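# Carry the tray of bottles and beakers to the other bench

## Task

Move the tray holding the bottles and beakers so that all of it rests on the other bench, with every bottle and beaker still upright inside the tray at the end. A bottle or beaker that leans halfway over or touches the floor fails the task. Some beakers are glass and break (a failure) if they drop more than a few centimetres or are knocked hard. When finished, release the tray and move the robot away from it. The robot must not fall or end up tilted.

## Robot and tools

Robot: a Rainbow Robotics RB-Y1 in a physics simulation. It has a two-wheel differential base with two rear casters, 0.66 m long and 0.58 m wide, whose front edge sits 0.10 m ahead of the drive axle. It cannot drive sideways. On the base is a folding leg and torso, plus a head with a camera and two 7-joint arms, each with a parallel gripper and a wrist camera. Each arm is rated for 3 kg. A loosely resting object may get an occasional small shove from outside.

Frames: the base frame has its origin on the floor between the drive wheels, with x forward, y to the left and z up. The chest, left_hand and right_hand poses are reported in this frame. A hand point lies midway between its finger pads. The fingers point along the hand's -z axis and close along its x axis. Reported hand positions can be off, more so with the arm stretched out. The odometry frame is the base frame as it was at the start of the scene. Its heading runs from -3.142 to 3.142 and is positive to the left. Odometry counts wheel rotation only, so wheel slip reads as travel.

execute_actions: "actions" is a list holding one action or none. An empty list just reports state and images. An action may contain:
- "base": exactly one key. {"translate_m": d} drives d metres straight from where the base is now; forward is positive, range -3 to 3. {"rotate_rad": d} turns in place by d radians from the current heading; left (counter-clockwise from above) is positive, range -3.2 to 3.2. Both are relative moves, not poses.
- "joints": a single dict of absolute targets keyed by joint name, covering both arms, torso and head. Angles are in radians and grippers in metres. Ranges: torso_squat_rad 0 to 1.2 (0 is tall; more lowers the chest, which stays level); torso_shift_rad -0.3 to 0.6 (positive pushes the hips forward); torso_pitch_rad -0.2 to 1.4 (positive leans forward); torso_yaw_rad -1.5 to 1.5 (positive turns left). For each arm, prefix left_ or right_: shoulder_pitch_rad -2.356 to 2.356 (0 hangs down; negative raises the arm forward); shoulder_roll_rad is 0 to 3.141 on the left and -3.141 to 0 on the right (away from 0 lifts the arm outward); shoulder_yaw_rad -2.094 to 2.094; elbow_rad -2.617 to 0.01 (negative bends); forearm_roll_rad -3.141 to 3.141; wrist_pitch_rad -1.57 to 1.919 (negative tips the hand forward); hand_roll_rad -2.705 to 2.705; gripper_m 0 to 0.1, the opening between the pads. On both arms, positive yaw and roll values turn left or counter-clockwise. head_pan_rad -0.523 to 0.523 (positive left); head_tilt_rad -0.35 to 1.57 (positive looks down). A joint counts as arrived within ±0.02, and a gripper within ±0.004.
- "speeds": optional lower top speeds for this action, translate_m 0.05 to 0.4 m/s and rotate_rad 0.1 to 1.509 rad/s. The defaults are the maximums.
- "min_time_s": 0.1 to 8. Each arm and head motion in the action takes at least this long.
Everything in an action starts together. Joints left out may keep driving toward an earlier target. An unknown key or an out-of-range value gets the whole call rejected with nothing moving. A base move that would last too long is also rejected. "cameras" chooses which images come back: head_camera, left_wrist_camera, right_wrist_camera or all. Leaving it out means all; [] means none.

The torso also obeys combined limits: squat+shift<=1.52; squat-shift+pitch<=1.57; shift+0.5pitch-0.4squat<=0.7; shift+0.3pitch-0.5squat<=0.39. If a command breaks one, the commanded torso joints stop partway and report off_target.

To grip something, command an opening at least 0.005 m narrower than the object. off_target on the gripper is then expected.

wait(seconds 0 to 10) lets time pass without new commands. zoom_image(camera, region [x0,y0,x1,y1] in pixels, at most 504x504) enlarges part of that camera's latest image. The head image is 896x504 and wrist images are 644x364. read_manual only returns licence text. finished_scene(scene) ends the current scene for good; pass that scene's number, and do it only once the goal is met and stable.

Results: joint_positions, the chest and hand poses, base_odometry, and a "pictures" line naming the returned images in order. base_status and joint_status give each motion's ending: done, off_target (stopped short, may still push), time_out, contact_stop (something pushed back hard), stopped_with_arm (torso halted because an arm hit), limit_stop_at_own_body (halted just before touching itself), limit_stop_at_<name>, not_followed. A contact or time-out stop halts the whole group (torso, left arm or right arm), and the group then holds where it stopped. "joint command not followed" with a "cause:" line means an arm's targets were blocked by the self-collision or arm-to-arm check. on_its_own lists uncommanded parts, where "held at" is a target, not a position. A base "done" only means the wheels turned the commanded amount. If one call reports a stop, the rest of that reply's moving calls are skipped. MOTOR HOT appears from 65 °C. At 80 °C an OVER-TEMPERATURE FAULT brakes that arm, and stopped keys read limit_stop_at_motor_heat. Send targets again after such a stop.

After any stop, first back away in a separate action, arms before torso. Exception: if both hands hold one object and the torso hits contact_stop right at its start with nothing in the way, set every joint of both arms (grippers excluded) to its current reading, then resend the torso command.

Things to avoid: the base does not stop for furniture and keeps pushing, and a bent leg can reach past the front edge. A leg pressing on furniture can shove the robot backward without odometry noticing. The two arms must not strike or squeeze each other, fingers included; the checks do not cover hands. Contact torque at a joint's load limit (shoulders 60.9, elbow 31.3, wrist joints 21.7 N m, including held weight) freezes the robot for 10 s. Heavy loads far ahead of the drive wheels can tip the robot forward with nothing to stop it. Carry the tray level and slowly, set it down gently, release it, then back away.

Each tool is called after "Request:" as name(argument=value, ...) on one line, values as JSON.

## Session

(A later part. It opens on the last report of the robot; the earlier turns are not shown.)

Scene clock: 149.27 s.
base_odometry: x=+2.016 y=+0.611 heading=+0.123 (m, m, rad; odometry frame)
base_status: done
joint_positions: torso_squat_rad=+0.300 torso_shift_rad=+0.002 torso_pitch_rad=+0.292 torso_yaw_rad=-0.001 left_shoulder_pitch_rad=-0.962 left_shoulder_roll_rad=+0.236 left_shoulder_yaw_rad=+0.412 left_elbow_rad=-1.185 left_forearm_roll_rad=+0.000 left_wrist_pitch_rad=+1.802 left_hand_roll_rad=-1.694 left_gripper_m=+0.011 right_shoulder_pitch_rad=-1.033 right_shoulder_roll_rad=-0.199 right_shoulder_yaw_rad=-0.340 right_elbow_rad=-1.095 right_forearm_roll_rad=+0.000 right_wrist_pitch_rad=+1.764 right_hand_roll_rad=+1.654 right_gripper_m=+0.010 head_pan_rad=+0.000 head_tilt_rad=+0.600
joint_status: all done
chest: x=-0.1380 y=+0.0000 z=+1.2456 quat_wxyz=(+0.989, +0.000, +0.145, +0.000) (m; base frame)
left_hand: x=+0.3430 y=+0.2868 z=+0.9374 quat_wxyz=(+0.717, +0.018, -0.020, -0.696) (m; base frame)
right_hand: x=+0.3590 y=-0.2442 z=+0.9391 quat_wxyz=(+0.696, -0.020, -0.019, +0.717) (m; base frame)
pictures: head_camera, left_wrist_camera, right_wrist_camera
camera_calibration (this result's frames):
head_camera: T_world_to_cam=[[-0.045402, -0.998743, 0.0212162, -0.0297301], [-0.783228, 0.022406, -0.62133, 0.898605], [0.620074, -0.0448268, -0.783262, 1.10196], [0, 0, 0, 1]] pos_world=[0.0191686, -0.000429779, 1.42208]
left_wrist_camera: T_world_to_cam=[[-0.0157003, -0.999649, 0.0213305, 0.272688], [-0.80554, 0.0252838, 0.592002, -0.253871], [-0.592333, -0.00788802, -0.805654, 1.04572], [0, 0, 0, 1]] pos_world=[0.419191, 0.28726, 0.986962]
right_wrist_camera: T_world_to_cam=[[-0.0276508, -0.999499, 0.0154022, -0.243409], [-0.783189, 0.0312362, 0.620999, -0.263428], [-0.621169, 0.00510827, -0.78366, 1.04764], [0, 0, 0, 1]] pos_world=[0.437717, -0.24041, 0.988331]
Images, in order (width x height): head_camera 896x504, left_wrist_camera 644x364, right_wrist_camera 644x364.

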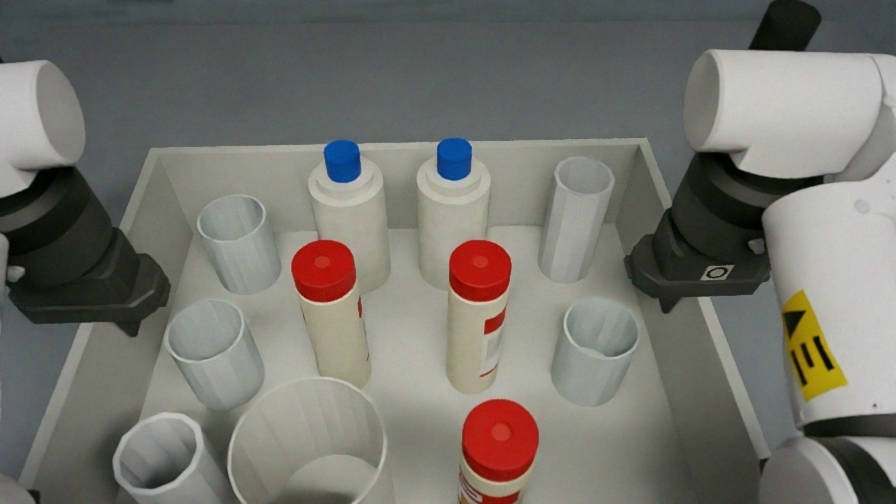

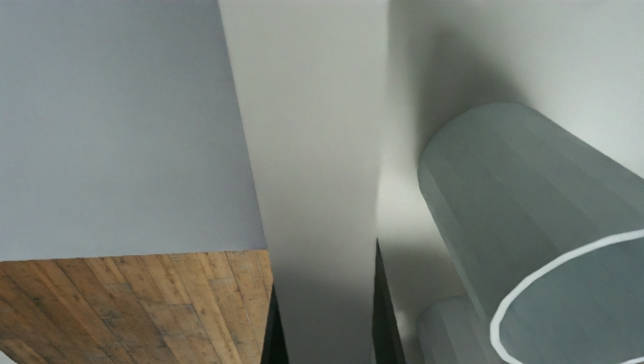

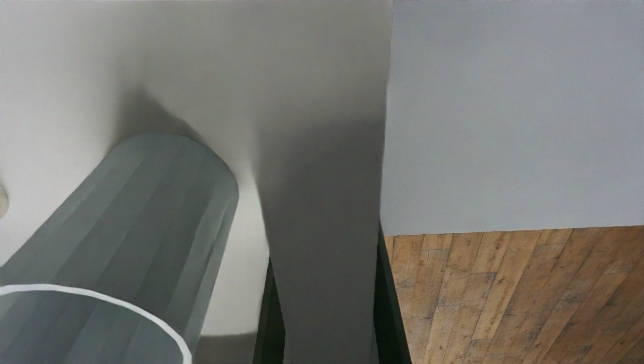

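Request:
execute_actions(actions=[{"base": {"translate_m": 0.135}, "joints": {"torso_squat_rad": 0.45, "head_tilt_rad": 0.75}, "speeds": {"translate_m": 0.15}}])

Scene clock: 156.87 s.
base_odometry: x=+2.150 y=+0.627 heading=+0.123 (m, m, rad; odometry frame)
base_status: done
joint_positions: torso_squat_rad=+0.450 torso_shift_rad=+0.002 torso_pitch_rad=+0.291 torso_yaw_rad=-0.001 left_shoulder_pitch_rad=-0.962 left_shoulder_roll_rad=+0.236 left_shoulder_yaw_rad=+0.412 left_elbow_rad=-1.185 left_forearm_roll_rad=+0.000 left_wrist_pitch_rad=+1.802 left_hand_roll_rad=-1.694 left_gripper_m=+0.011 right_shoulder_pitch_rad=-1.033 right_shoulder_roll_rad=-0.199 right_shoulder_yaw_rad=-0.340 right_elbow_rad=-1.095 right_forearm_roll_rad=+0.000 right_wrist_pitch_rad=+1.764 right_hand_roll_rad=+1.654 right_gripper_m=+0.010 head_pan_rad=+0.000 head_tilt_rad=+0.750
joint_status: all done
chest: x=-0.1381 y=+0.0000 z=+1.2072 quat_wxyz=(+0.989, +0.000, +0.145, +0.000) (m; base frame)
left_hand: x=+0.3430 y=+0.2869 z=+0.8990 quat_wxyz=(+0.717, +0.018, -0.020, -0.696) (m; base frame)
right_hand: x=+0.3589 y=-0.2442 z=+0.9007 quat_wxyz=(+0.696, -0.020, -0.019, +0.717) (m; base frame)
pictures: head_camera, left_wrist_camera, right_wrist_camera
camera_calibration (this result's frames):
head_camera: T_world_to_cam=[[-0.0418181, -0.998741, 0.0276899, -0.0377144], [-0.867248, 0.022523, -0.497366, 0.697025], [0.496117, -0.0448129, -0.867099, 1.18132], [0, 0, 0, 1]] pos_world=[0.0168459, -0.000427827, 1.37204]
left_wrist_camera: T_world_to_cam=[[-0.0157106, -0.999649, 0.0213301, 0.273512], [-0.805598, 0.0252911, 0.591922, -0.23113], [-0.592254, -0.00788408, -0.805713, 1.01479], [0, 0, 0, 1]] pos_world=[0.419115, 0.287262, 0.94861]
right_wrist_camera: T_world_to_cam=[[-0.0276578, -0.999499, 0.0154022, -0.242814], [-0.783213, 0.0312419, 0.620968, -0.239627], [-0.621138, 0.00511142, -0.783684, 1.01752], [0, 0, 0, 1]] pos_world=[0.437624, -0.240407, 0.949952]
Images, in order (width x height): head_camera 896x504, left_wrist_camera 644x364, right_wrist_camera 644x364.

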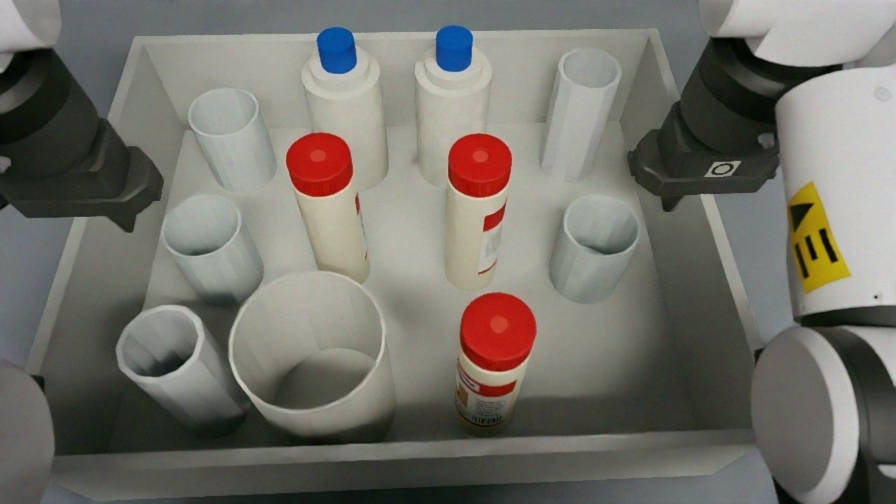

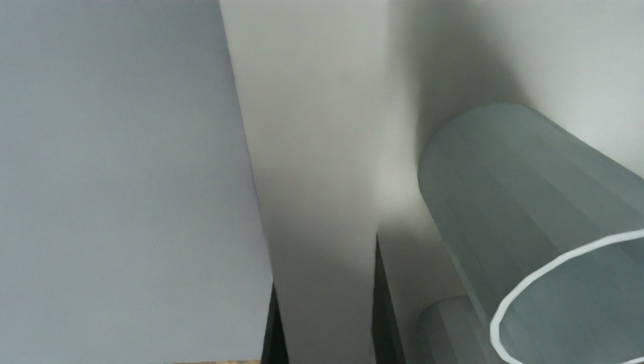

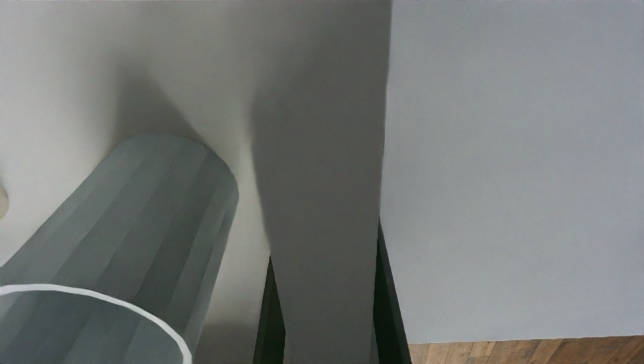

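Request:
execute_actions(actions=[{"joints": {"torso_squat_rad": 0.51, "head_tilt_rad": 1.1}}])

Scene clock: 162.30 s.
base_odometry: x=+2.150 y=+0.627 heading=+0.123 (m, m, rad; odometry frame)
base_status: not commanded
joint_positions: torso_squat_rad=+0.510 torso_shift_rad=+0.002 torso_pitch_rad=+0.291 torso_yaw_rad=-0.001 left_shoulder_pitch_rad=-0.962 left_shoulder_roll_rad=+0.236 left_shoulder_yaw_rad=+0.412 left_elbow_rad=-1.185 left_forearm_roll_rad=+0.000 left_wrist_pitch_rad=+1.802 left_hand_roll_rad=-1.694 left_gripper_m=+0.011 right_shoulder_pitch_rad=-1.033 right_shoulder_roll_rad=-0.199 right_shoulder_yaw_rad=-0.340 right_elbow_rad=-1.095 right_forearm_roll_rad=+0.000 right_wrist_pitch_rad=+1.764 right_hand_roll_rad=+1.654 right_gripper_m=+0.010 head_pan_rad=+0.000 head_tilt_rad=+1.100
joint_status: all done
chest: x=-0.1382 y=+0.0000 z=+1.1878 quat_wxyz=(+0.989, +0.000, +0.145, +0.000) (m; base frame)
left_hand: x=+0.3429 y=+0.2869 z=+0.8797 quat_wxyz=(+0.717, +0.019, -0.020, -0.696) (m; base frame)
right_hand: x=+0.3588 y=-0.2442 z=+0.8814 quat_wxyz=(+0.696, -0.020, -0.019, +0.717) (m; base frame)
pictures: head_camera, left_wrist_camera, right_wrist_camera
camera_calibration (this result's frames):
head_camera: T_world_to_cam=[[-0.030027, -0.99874, 0.0402076, -0.0536627], [-0.985194, 0.0227789, -0.169924, 0.23066], [0.168794, -0.0447146, -0.984636, 1.30643], [0, 0, 0, 1]] pos_world=[0.00511512, -0.000432723, 1.32771]
left_wrist_camera: T_world_to_cam=[[-0.015709, -0.999649, 0.0213297, 0.273929], [-0.805631, 0.0252891, 0.591878, -0.219654], [-0.59221, -0.00788605, -0.805745, 0.999189], [0, 0, 0, 1]] pos_world=[0.419072, 0.287268, 0.929258]
right_wrist_camera: T_world_to_cam=[[-0.0276743, -0.999498, 0.0154067, -0.24252], [-0.783224, 0.0312577, 0.620953, -0.227617], [-0.621123, 0.00511753, -0.783697, 1.00231], [0, 0, 0, 1]] pos_world=[0.437568, -0.240413, 0.930579]
Images, in order (width x height): head_camera 896x504, left_wrist_camera 644x364, right_wrist_camera 644x364.

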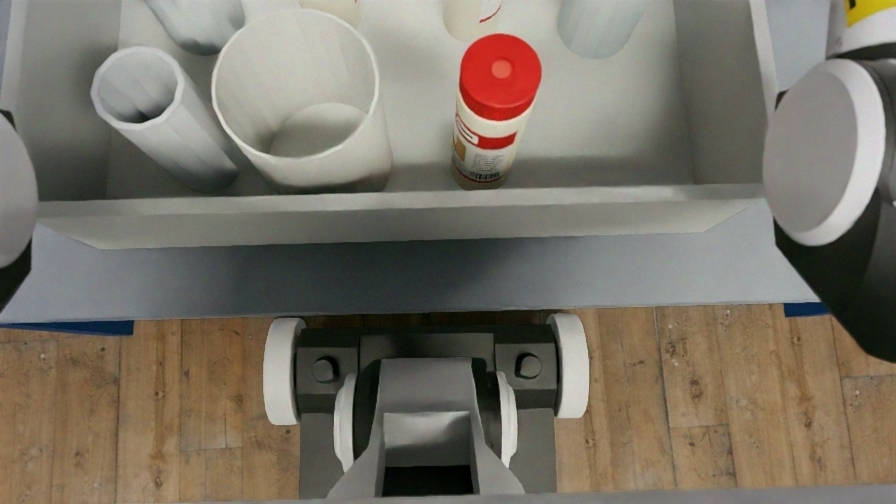

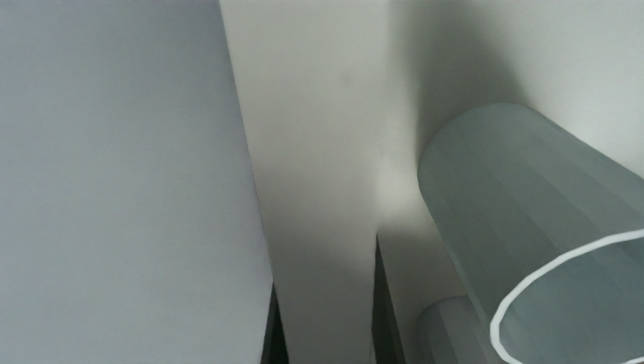

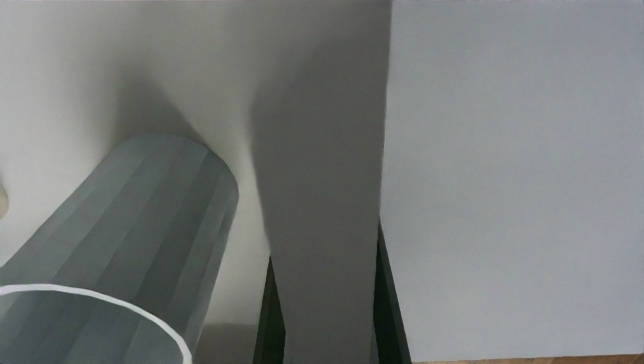

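Request:
execute_actions(actions=[{"joints": {"torso_squat_rad": 0.535, "head_tilt_rad": 0.85}}], cameras=["head_camera"])

Scene clock: 165.27 s.
base_odometry: x=+2.150 y=+0.627 heading=+0.123 (m, m, rad; odometry frame)
base_status: not commanded
joint_positions: torso_squat_rad=+0.535 torso_shift_rad=+0.001 torso_pitch_rad=+0.291 torso_yaw_rad=-0.001 left_shoulder_pitch_rad=-0.962 left_shoulder_roll_rad=+0.236 left_shoulder_yaw_rad=+0.412 left_elbow_rad=-1.185 left_forearm_roll_rad=+0.000 left_wrist_pitch_rad=+1.802 left_hand_roll_rad=-1.694 left_gripper_m=+0.011 right_shoulder_pitch_rad=-1.033 right_shoulder_roll_rad=-0.199 right_shoulder_yaw_rad=-0.340 right_elbow_rad=-1.095 right_forearm_roll_rad=+0.000 right_wrist_pitch_rad=+1.764 right_hand_roll_rad=+1.654 right_gripper_m=+0.010 head_pan_rad=+0.000 head_tilt_rad=+0.850
joint_status: all done
chest: x=-0.1383 y=+0.0000 z=+1.1791 quat_wxyz=(+0.989, +0.000, +0.145, +0.000) (m; base frame)
left_hand: x=+0.3430 y=+0.2868 z=+0.8713 quat_wxyz=(+0.717, +0.019, -0.021, -0.696) (m; base frame)
right_hand: x=+0.3588 y=-0.2442 z=+0.8728 quat_wxyz=(+0.696, -0.020, -0.020, +0.717) (m; base frame)
pictures: head_camera
camera_calibration (this result's frames):
head_camera: T_world_to_cam=[[-0.0389165, -0.998741, 0.0316643, -0.0421945], [-0.912461, 0.0226021, -0.408539, 0.558913], [0.407308, -0.0447913, -0.912192, 1.21333], [0, 0, 0, 1]] pos_world=[0.014146, -0.000427417, 1.33646]
Images, in order (width x height): head_camera 896x504.

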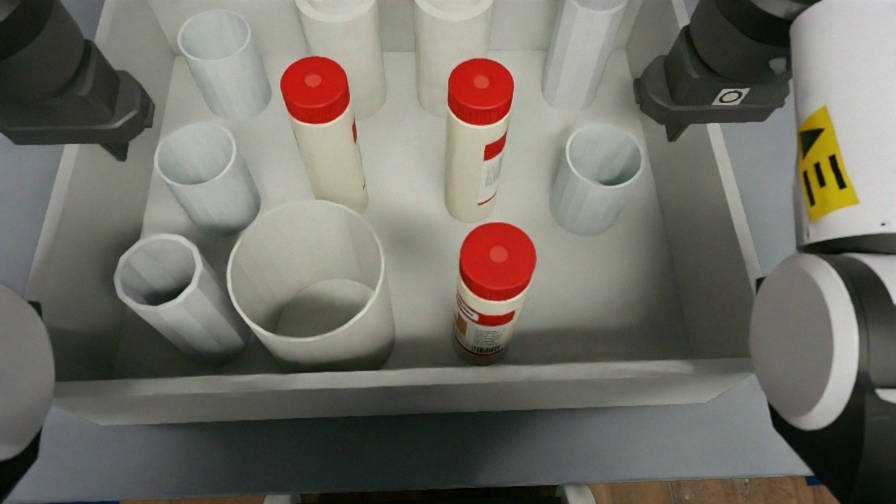

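Request:
execute_actions(actions=[{"joints": {"torso_squat_rad": 0.552}}], cameras=["head_camera"])

Scene clock: 166.60 s.
base_odometry: x=+2.150 y=+0.627 heading=+0.123 (m, m, rad; odometry frame)
base_status: not commanded
joint_positions: torso_squat_rad=+0.552 torso_shift_rad=+0.001 torso_pitch_rad=+0.291 torso_yaw_rad=-0.001 left_shoulder_pitch_rad=-0.962 left_shoulder_roll_rad=+0.236 left_shoulder_yaw_rad=+0.412 left_elbow_rad=-1.185 left_forearm_roll_rad=+0.000 left_wrist_pitch_rad=+1.802 left_hand_roll_rad=-1.694 left_gripper_m=+0.011 right_shoulder_pitch_rad=-1.033 right_shoulder_roll_rad=-0.199 right_shoulder_yaw_rad=-0.340 right_elbow_rad=-1.095 right_forearm_roll_rad=+0.000 right_wrist_pitch_rad=+1.764 right_hand_roll_rad=+1.654 right_gripper_m=+0.010 head_pan_rad=+0.000 head_tilt_rad=+0.850
joint_status: all done
chest: x=-0.1384 y=+0.0000 z=+1.1730 quat_wxyz=(+0.989, +0.000, +0.145, +0.000) (m; base frame)
left_hand: x=+0.3432 y=+0.2869 z=+0.8655 quat_wxyz=(+0.717, +0.019, -0.021, -0.696) (m; base frame)
right_hand: x=+0.3588 y=-0.2442 z=+0.8668 quat_wxyz=(+0.696, -0.020, -0.020, +0.717) (m; base frame)
pictures: head_camera
camera_calibration (this result's frames):
head_camera: T_world_to_cam=[[-0.0389257, -0.998741, 0.0316445, -0.0419843], [-0.912398, 0.0226117, -0.40868, 0.556507], [0.40745, -0.0447805, -0.912129, 1.2077], [0, 0, 0, 1]] pos_world=[0.0140441, -0.000433571, 1.33034]
Images, in order (width x height): head_camera 896x504.

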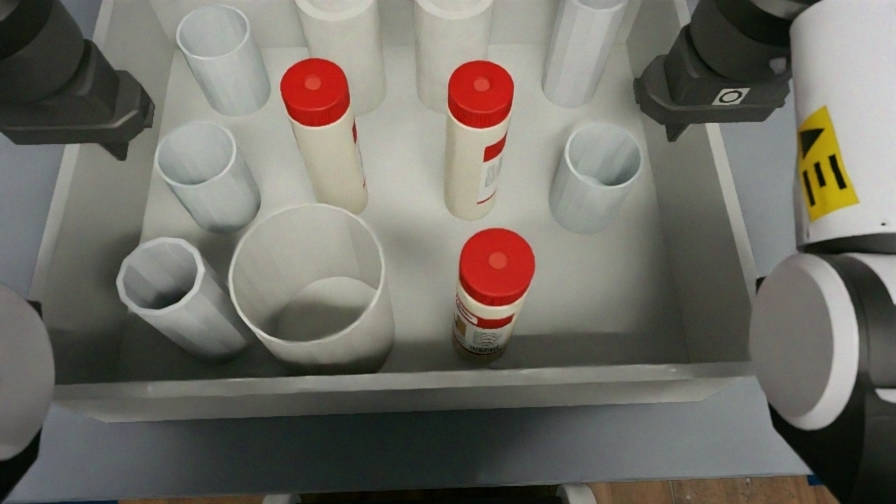

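Request:
execute_actions(actions=[{"joints": {"torso_squat_rad": 0.564}}], cameras=["head_camera"])

Scene clock: 169.13 s.
base_odometry: x=+2.150 y=+0.627 heading=+0.123 (m, m, rad; odometry frame)
base_status: not commanded
joint_positions: torso_squat_rad=+0.564 torso_shift_rad=+0.001 torso_pitch_rad=+0.289 torso_yaw_rad=-0.001 left_shoulder_pitch_rad=-0.965 left_shoulder_roll_rad=+0.237 left_shoulder_yaw_rad=+0.412 left_elbow_rad=-1.186 left_forearm_roll_rad=+0.000 left_wrist_pitch_rad=+1.802 left_hand_roll_rad=-1.694 left_gripper_m=+0.011 right_shoulder_pitch_rad=-1.035 right_shoulder_roll_rad=-0.199 right_shoulder_yaw_rad=-0.340 right_elbow_rad=-1.096 right_forearm_roll_rad=+0.000 right_wrist_pitch_rad=+1.764 right_hand_roll_rad=+1.654 right_gripper_m=+0.010 head_pan_rad=+0.000 head_tilt_rad=+0.850
joint_status: all done
chest: x=-0.1393 y=+0.0000 z=+1.1686 quat_wxyz=(+0.990, +0.000, +0.144, +0.000) (m; base frame)
left_hand: x=+0.3439 y=+0.2869 z=+0.8634 quat_wxyz=(+0.717, +0.021, -0.022, -0.696) (m; base frame)
right_hand: x=+0.3593 y=-0.2442 z=+0.8644 quat_wxyz=(+0.696, -0.022, -0.021, +0.717) (m; base frame)
pictures: head_camera
camera_calibration (this result's frames):
head_camera: T_world_to_cam=[[-0.038989, -0.998743, 0.0314851, -0.0417494], [-0.911711, 0.0226597, -0.410207, 0.555798], [0.408978, -0.0446989, -0.911449, 1.2035], [0, 0, 0, 1]] pos_world=[0.0128934, -0.000496064, 1.32624]
Images, in order (width x height): head_camera 896x504.

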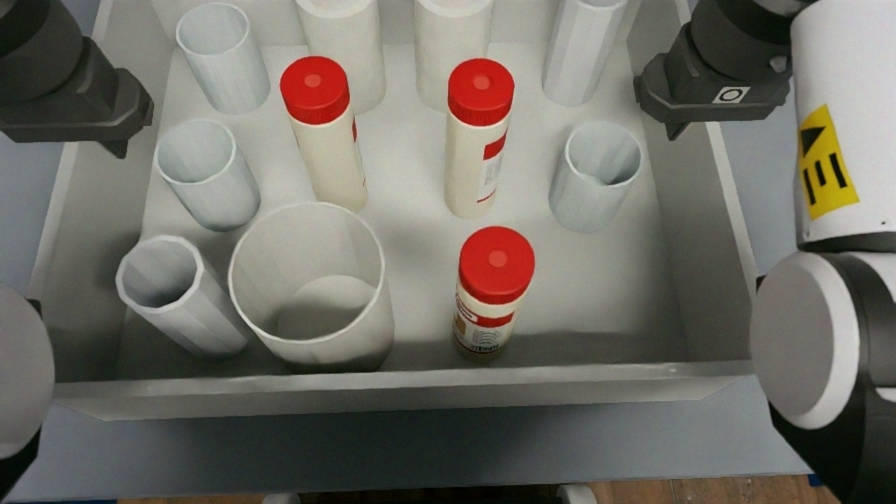

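Request:
execute_actions(actions=[{"joints": {"left_gripper_m": 0.04, "right_gripper_m": 0.04}}], cameras=["head_camera"])

Scene clock: 170.67 s.
base_odometry: x=+2.150 y=+0.627 heading=+0.123 (m, m, rad; odometry frame)
base_status: not commanded
joint_positions: torso_squat_rad=+0.564 torso_shift_rad=+0.001 torso_pitch_rad=+0.290 torso_yaw_rad=-0.001 left_shoulder_pitch_rad=-0.964 left_shoulder_roll_rad=+0.237 left_shoulder_yaw_rad=+0.412 left_elbow_rad=-1.186 left_forearm_roll_rad=+0.000 left_wrist_pitch_rad=+1.802 left_hand_roll_rad=-1.694 left_gripper_m=+0.040 right_shoulder_pitch_rad=-1.035 right_shoulder_roll_rad=-0.200 right_shoulder_yaw_rad=-0.340 right_elbow_rad=-1.096 right_forearm_roll_rad=+0.000 right_wrist_pitch_rad=+1.764 right_hand_roll_rad=+1.654 right_gripper_m=+0.040 head_pan_rad=+0.000 head_tilt_rad=+0.850
joint_status: all done
chest: x=-0.1389 y=+0.0000 z=+1.1686 quat_wxyz=(+0.990, +0.000, +0.144, +0.000) (m; base frame)
left_hand: x=+0.3440 y=+0.2870 z=+0.8628 quat_wxyz=(+0.717, +0.021, -0.022, -0.696) (m; base frame)
right_hand: x=+0.3595 y=-0.2444 z=+0.8640 quat_wxyz=(+0.696, -0.022, -0.021, +0.717) (m; base frame)
pictures: head_camera
camera_calibration (this result's frames):
head_camera: T_world_to_cam=[[-0.0389648, -0.998743, 0.0315217, -0.0417688], [-0.911988, 0.0226529, -0.409592, 0.555376], [0.408363, -0.0447071, -0.911724, 1.20355], [0, 0, 0, 1]] pos_world=[0.0133844, -0.000490084, 1.3261]
Images, in order (width x height): head_camera 896x504.

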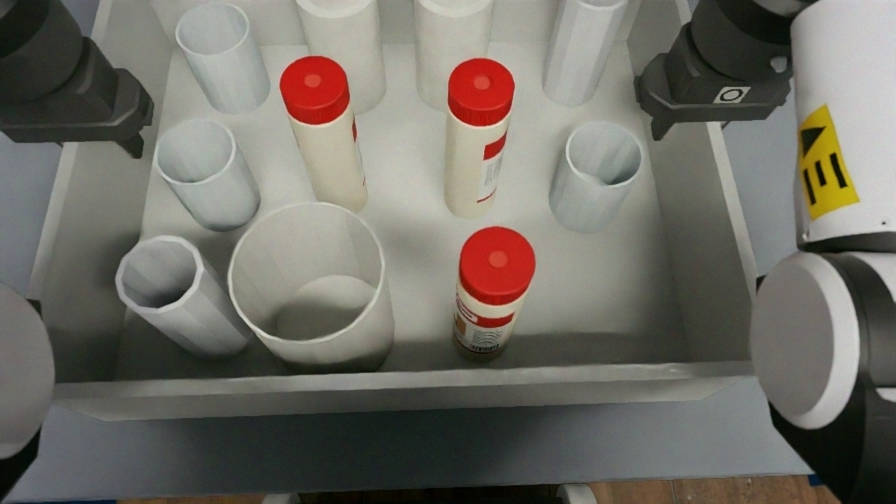

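Request:
execute_actions(actions=[{"joints": {"torso_squat_rad": 0.3, "torso_pitch_rad": 0.08}}], cameras=["head_camera"])

Scene clock: 174.47 s.
base_odometry: x=+2.150 y=+0.627 heading=+0.123 (m, m, rad; odometry frame)
base_status: not commanded
joint_positions: torso_squat_rad=+0.300 torso_shift_rad=+0.001 torso_pitch_rad=+0.080 torso_yaw_rad=-0.001 left_shoulder_pitch_rad=-0.964 left_shoulder_roll_rad=+0.237 left_shoulder_yaw_rad=+0.412 left_elbow_rad=-1.186 left_forearm_roll_rad=+0.000 left_wrist_pitch_rad=+1.802 left_hand_roll_rad=-1.694 left_gripper_m=+0.040 right_shoulder_pitch_rad=-1.035 right_shoulder_roll_rad=-0.200 right_shoulder_yaw_rad=-0.340 right_elbow_rad=-1.096 right_forearm_roll_rad=+0.000 right_wrist_pitch_rad=+1.764 right_hand_roll_rad=+1.654 right_gripper_m=+0.040 head_pan_rad=+0.000 head_tilt_rad=+0.850
joint_status: all done
chest: x=-0.2026 y=-0.0001 z=+1.2577 quat_wxyz=(+0.999, +0.000, +0.040, +0.000) (m; base frame)
left_hand: x=+0.3333 y=+0.2870 z=+1.0591 quat_wxyz=(+0.711, +0.094, -0.097, -0.690) (m; base frame)
right_hand: x=+0.3483 y=-0.2445 z=+1.0636 quat_wxyz=(+0.690, -0.097, -0.094, +0.711) (m; base frame)
pictures: head_camera
camera_calibration (this result's frames):
head_camera: T_world_to_cam=[[-0.0447276, -0.998741, 0.0227024, -0.0371541], [-0.806575, 0.0226945, -0.590696, 0.782906], [0.589437, -0.0447316, -0.806575, 1.21521], [0, 0, 0, 1]] pos_world=[-0.0864776, -0.00051683, 1.44346]
Images, in order (width x height): head_camera 896x504.

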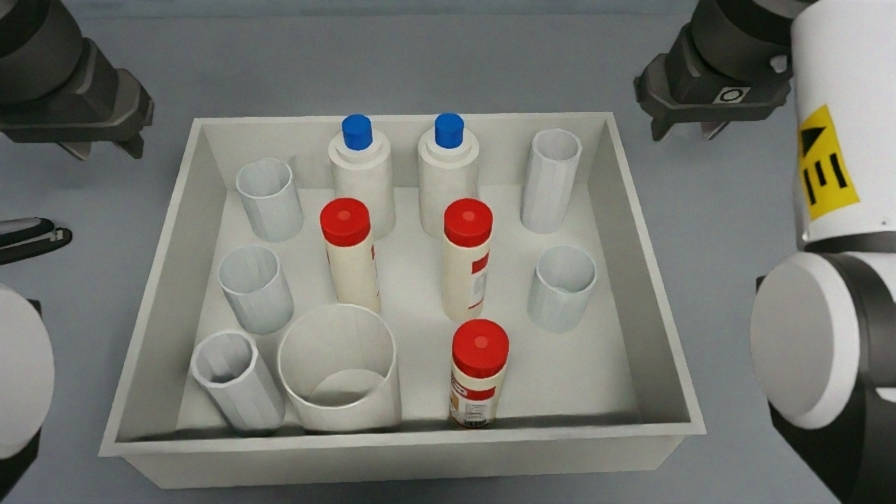

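Hands are clear and all items are upright. Backing away now.

Request:
execute_actions(actions=[{"base": {"translate_m": -0.8}, "joints": {"torso_squat_rad": 0.0, "torso_pitch_rad": 0.0, "head_tilt_rad": 0.6}}], cameras=["head_camera"])

Scene clock: 178.90 s.
base_odometry: x=+1.356 y=+0.529 heading=+0.122 (m, m, rad; odometry frame)
base_status: done
joint_positions: torso_squat_rad=+0.000 torso_shift_rad=+0.001 torso_pitch_rad=+0.000 torso_yaw_rad=-0.001 left_shoulder_pitch_rad=-0.964 left_shoulder_roll_rad=+0.237 left_shoulder_yaw_rad=+0.412 left_elbow_rad=-1.186 left_forearm_roll_rad=+0.000 left_wrist_pitch_rad=+1.802 left_hand_roll_rad=-1.694 left_gripper_m=+0.040 right_shoulder_pitch_rad=-1.035 right_shoulder_roll_rad=-0.200 right_shoulder_yaw_rad=-0.340 right_elbow_rad=-1.096 right_forearm_roll_rad=+0.000 right_wrist_pitch_rad=+1.764 right_hand_roll_rad=+1.654 right_gripper_m=+0.040 head_pan_rad=+0.000 head_tilt_rad=+0.600
joint_status: all done
chest: x=-0.2272 y=+0.0000 z=+1.2899 quat_wxyz=(+1.000, +0.000, +0.000, +0.000) (m; base frame)
left_hand: x=+0.3228 y=+0.2871 z=+1.1347 quat_wxyz=(+0.707, +0.121, -0.125, -0.686) (m; base frame)
right_hand: x=+0.3373 y=-0.2446 z=+1.1404 quat_wxyz=(+0.686, -0.125, -0.121, +0.706) (m; base frame)
pictures: head_camera
camera_calibration (this result's frames):
head_camera: T_world_to_cam=[[-0.0496407, -0.998741, 0.0072, -0.0176501], [-0.571701, 0.0225028, -0.820153, 1.16076], [0.818959, -0.0448292, -0.572098, 0.964803], [0, 0, 0, 1]] pos_world=[-0.127404, -0.000496812, 1.50409]
Images, in order (width x height): head_camera 896x504.

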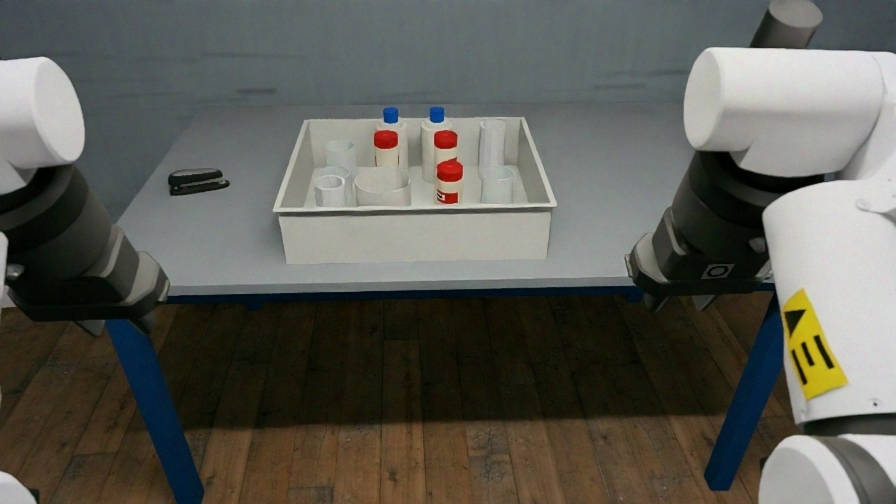

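The tray is fully on the bench, everything in it is upright, and the robot has moved clear.

Request:
finished_scene(scene=2)

The scene is finished: the task was done.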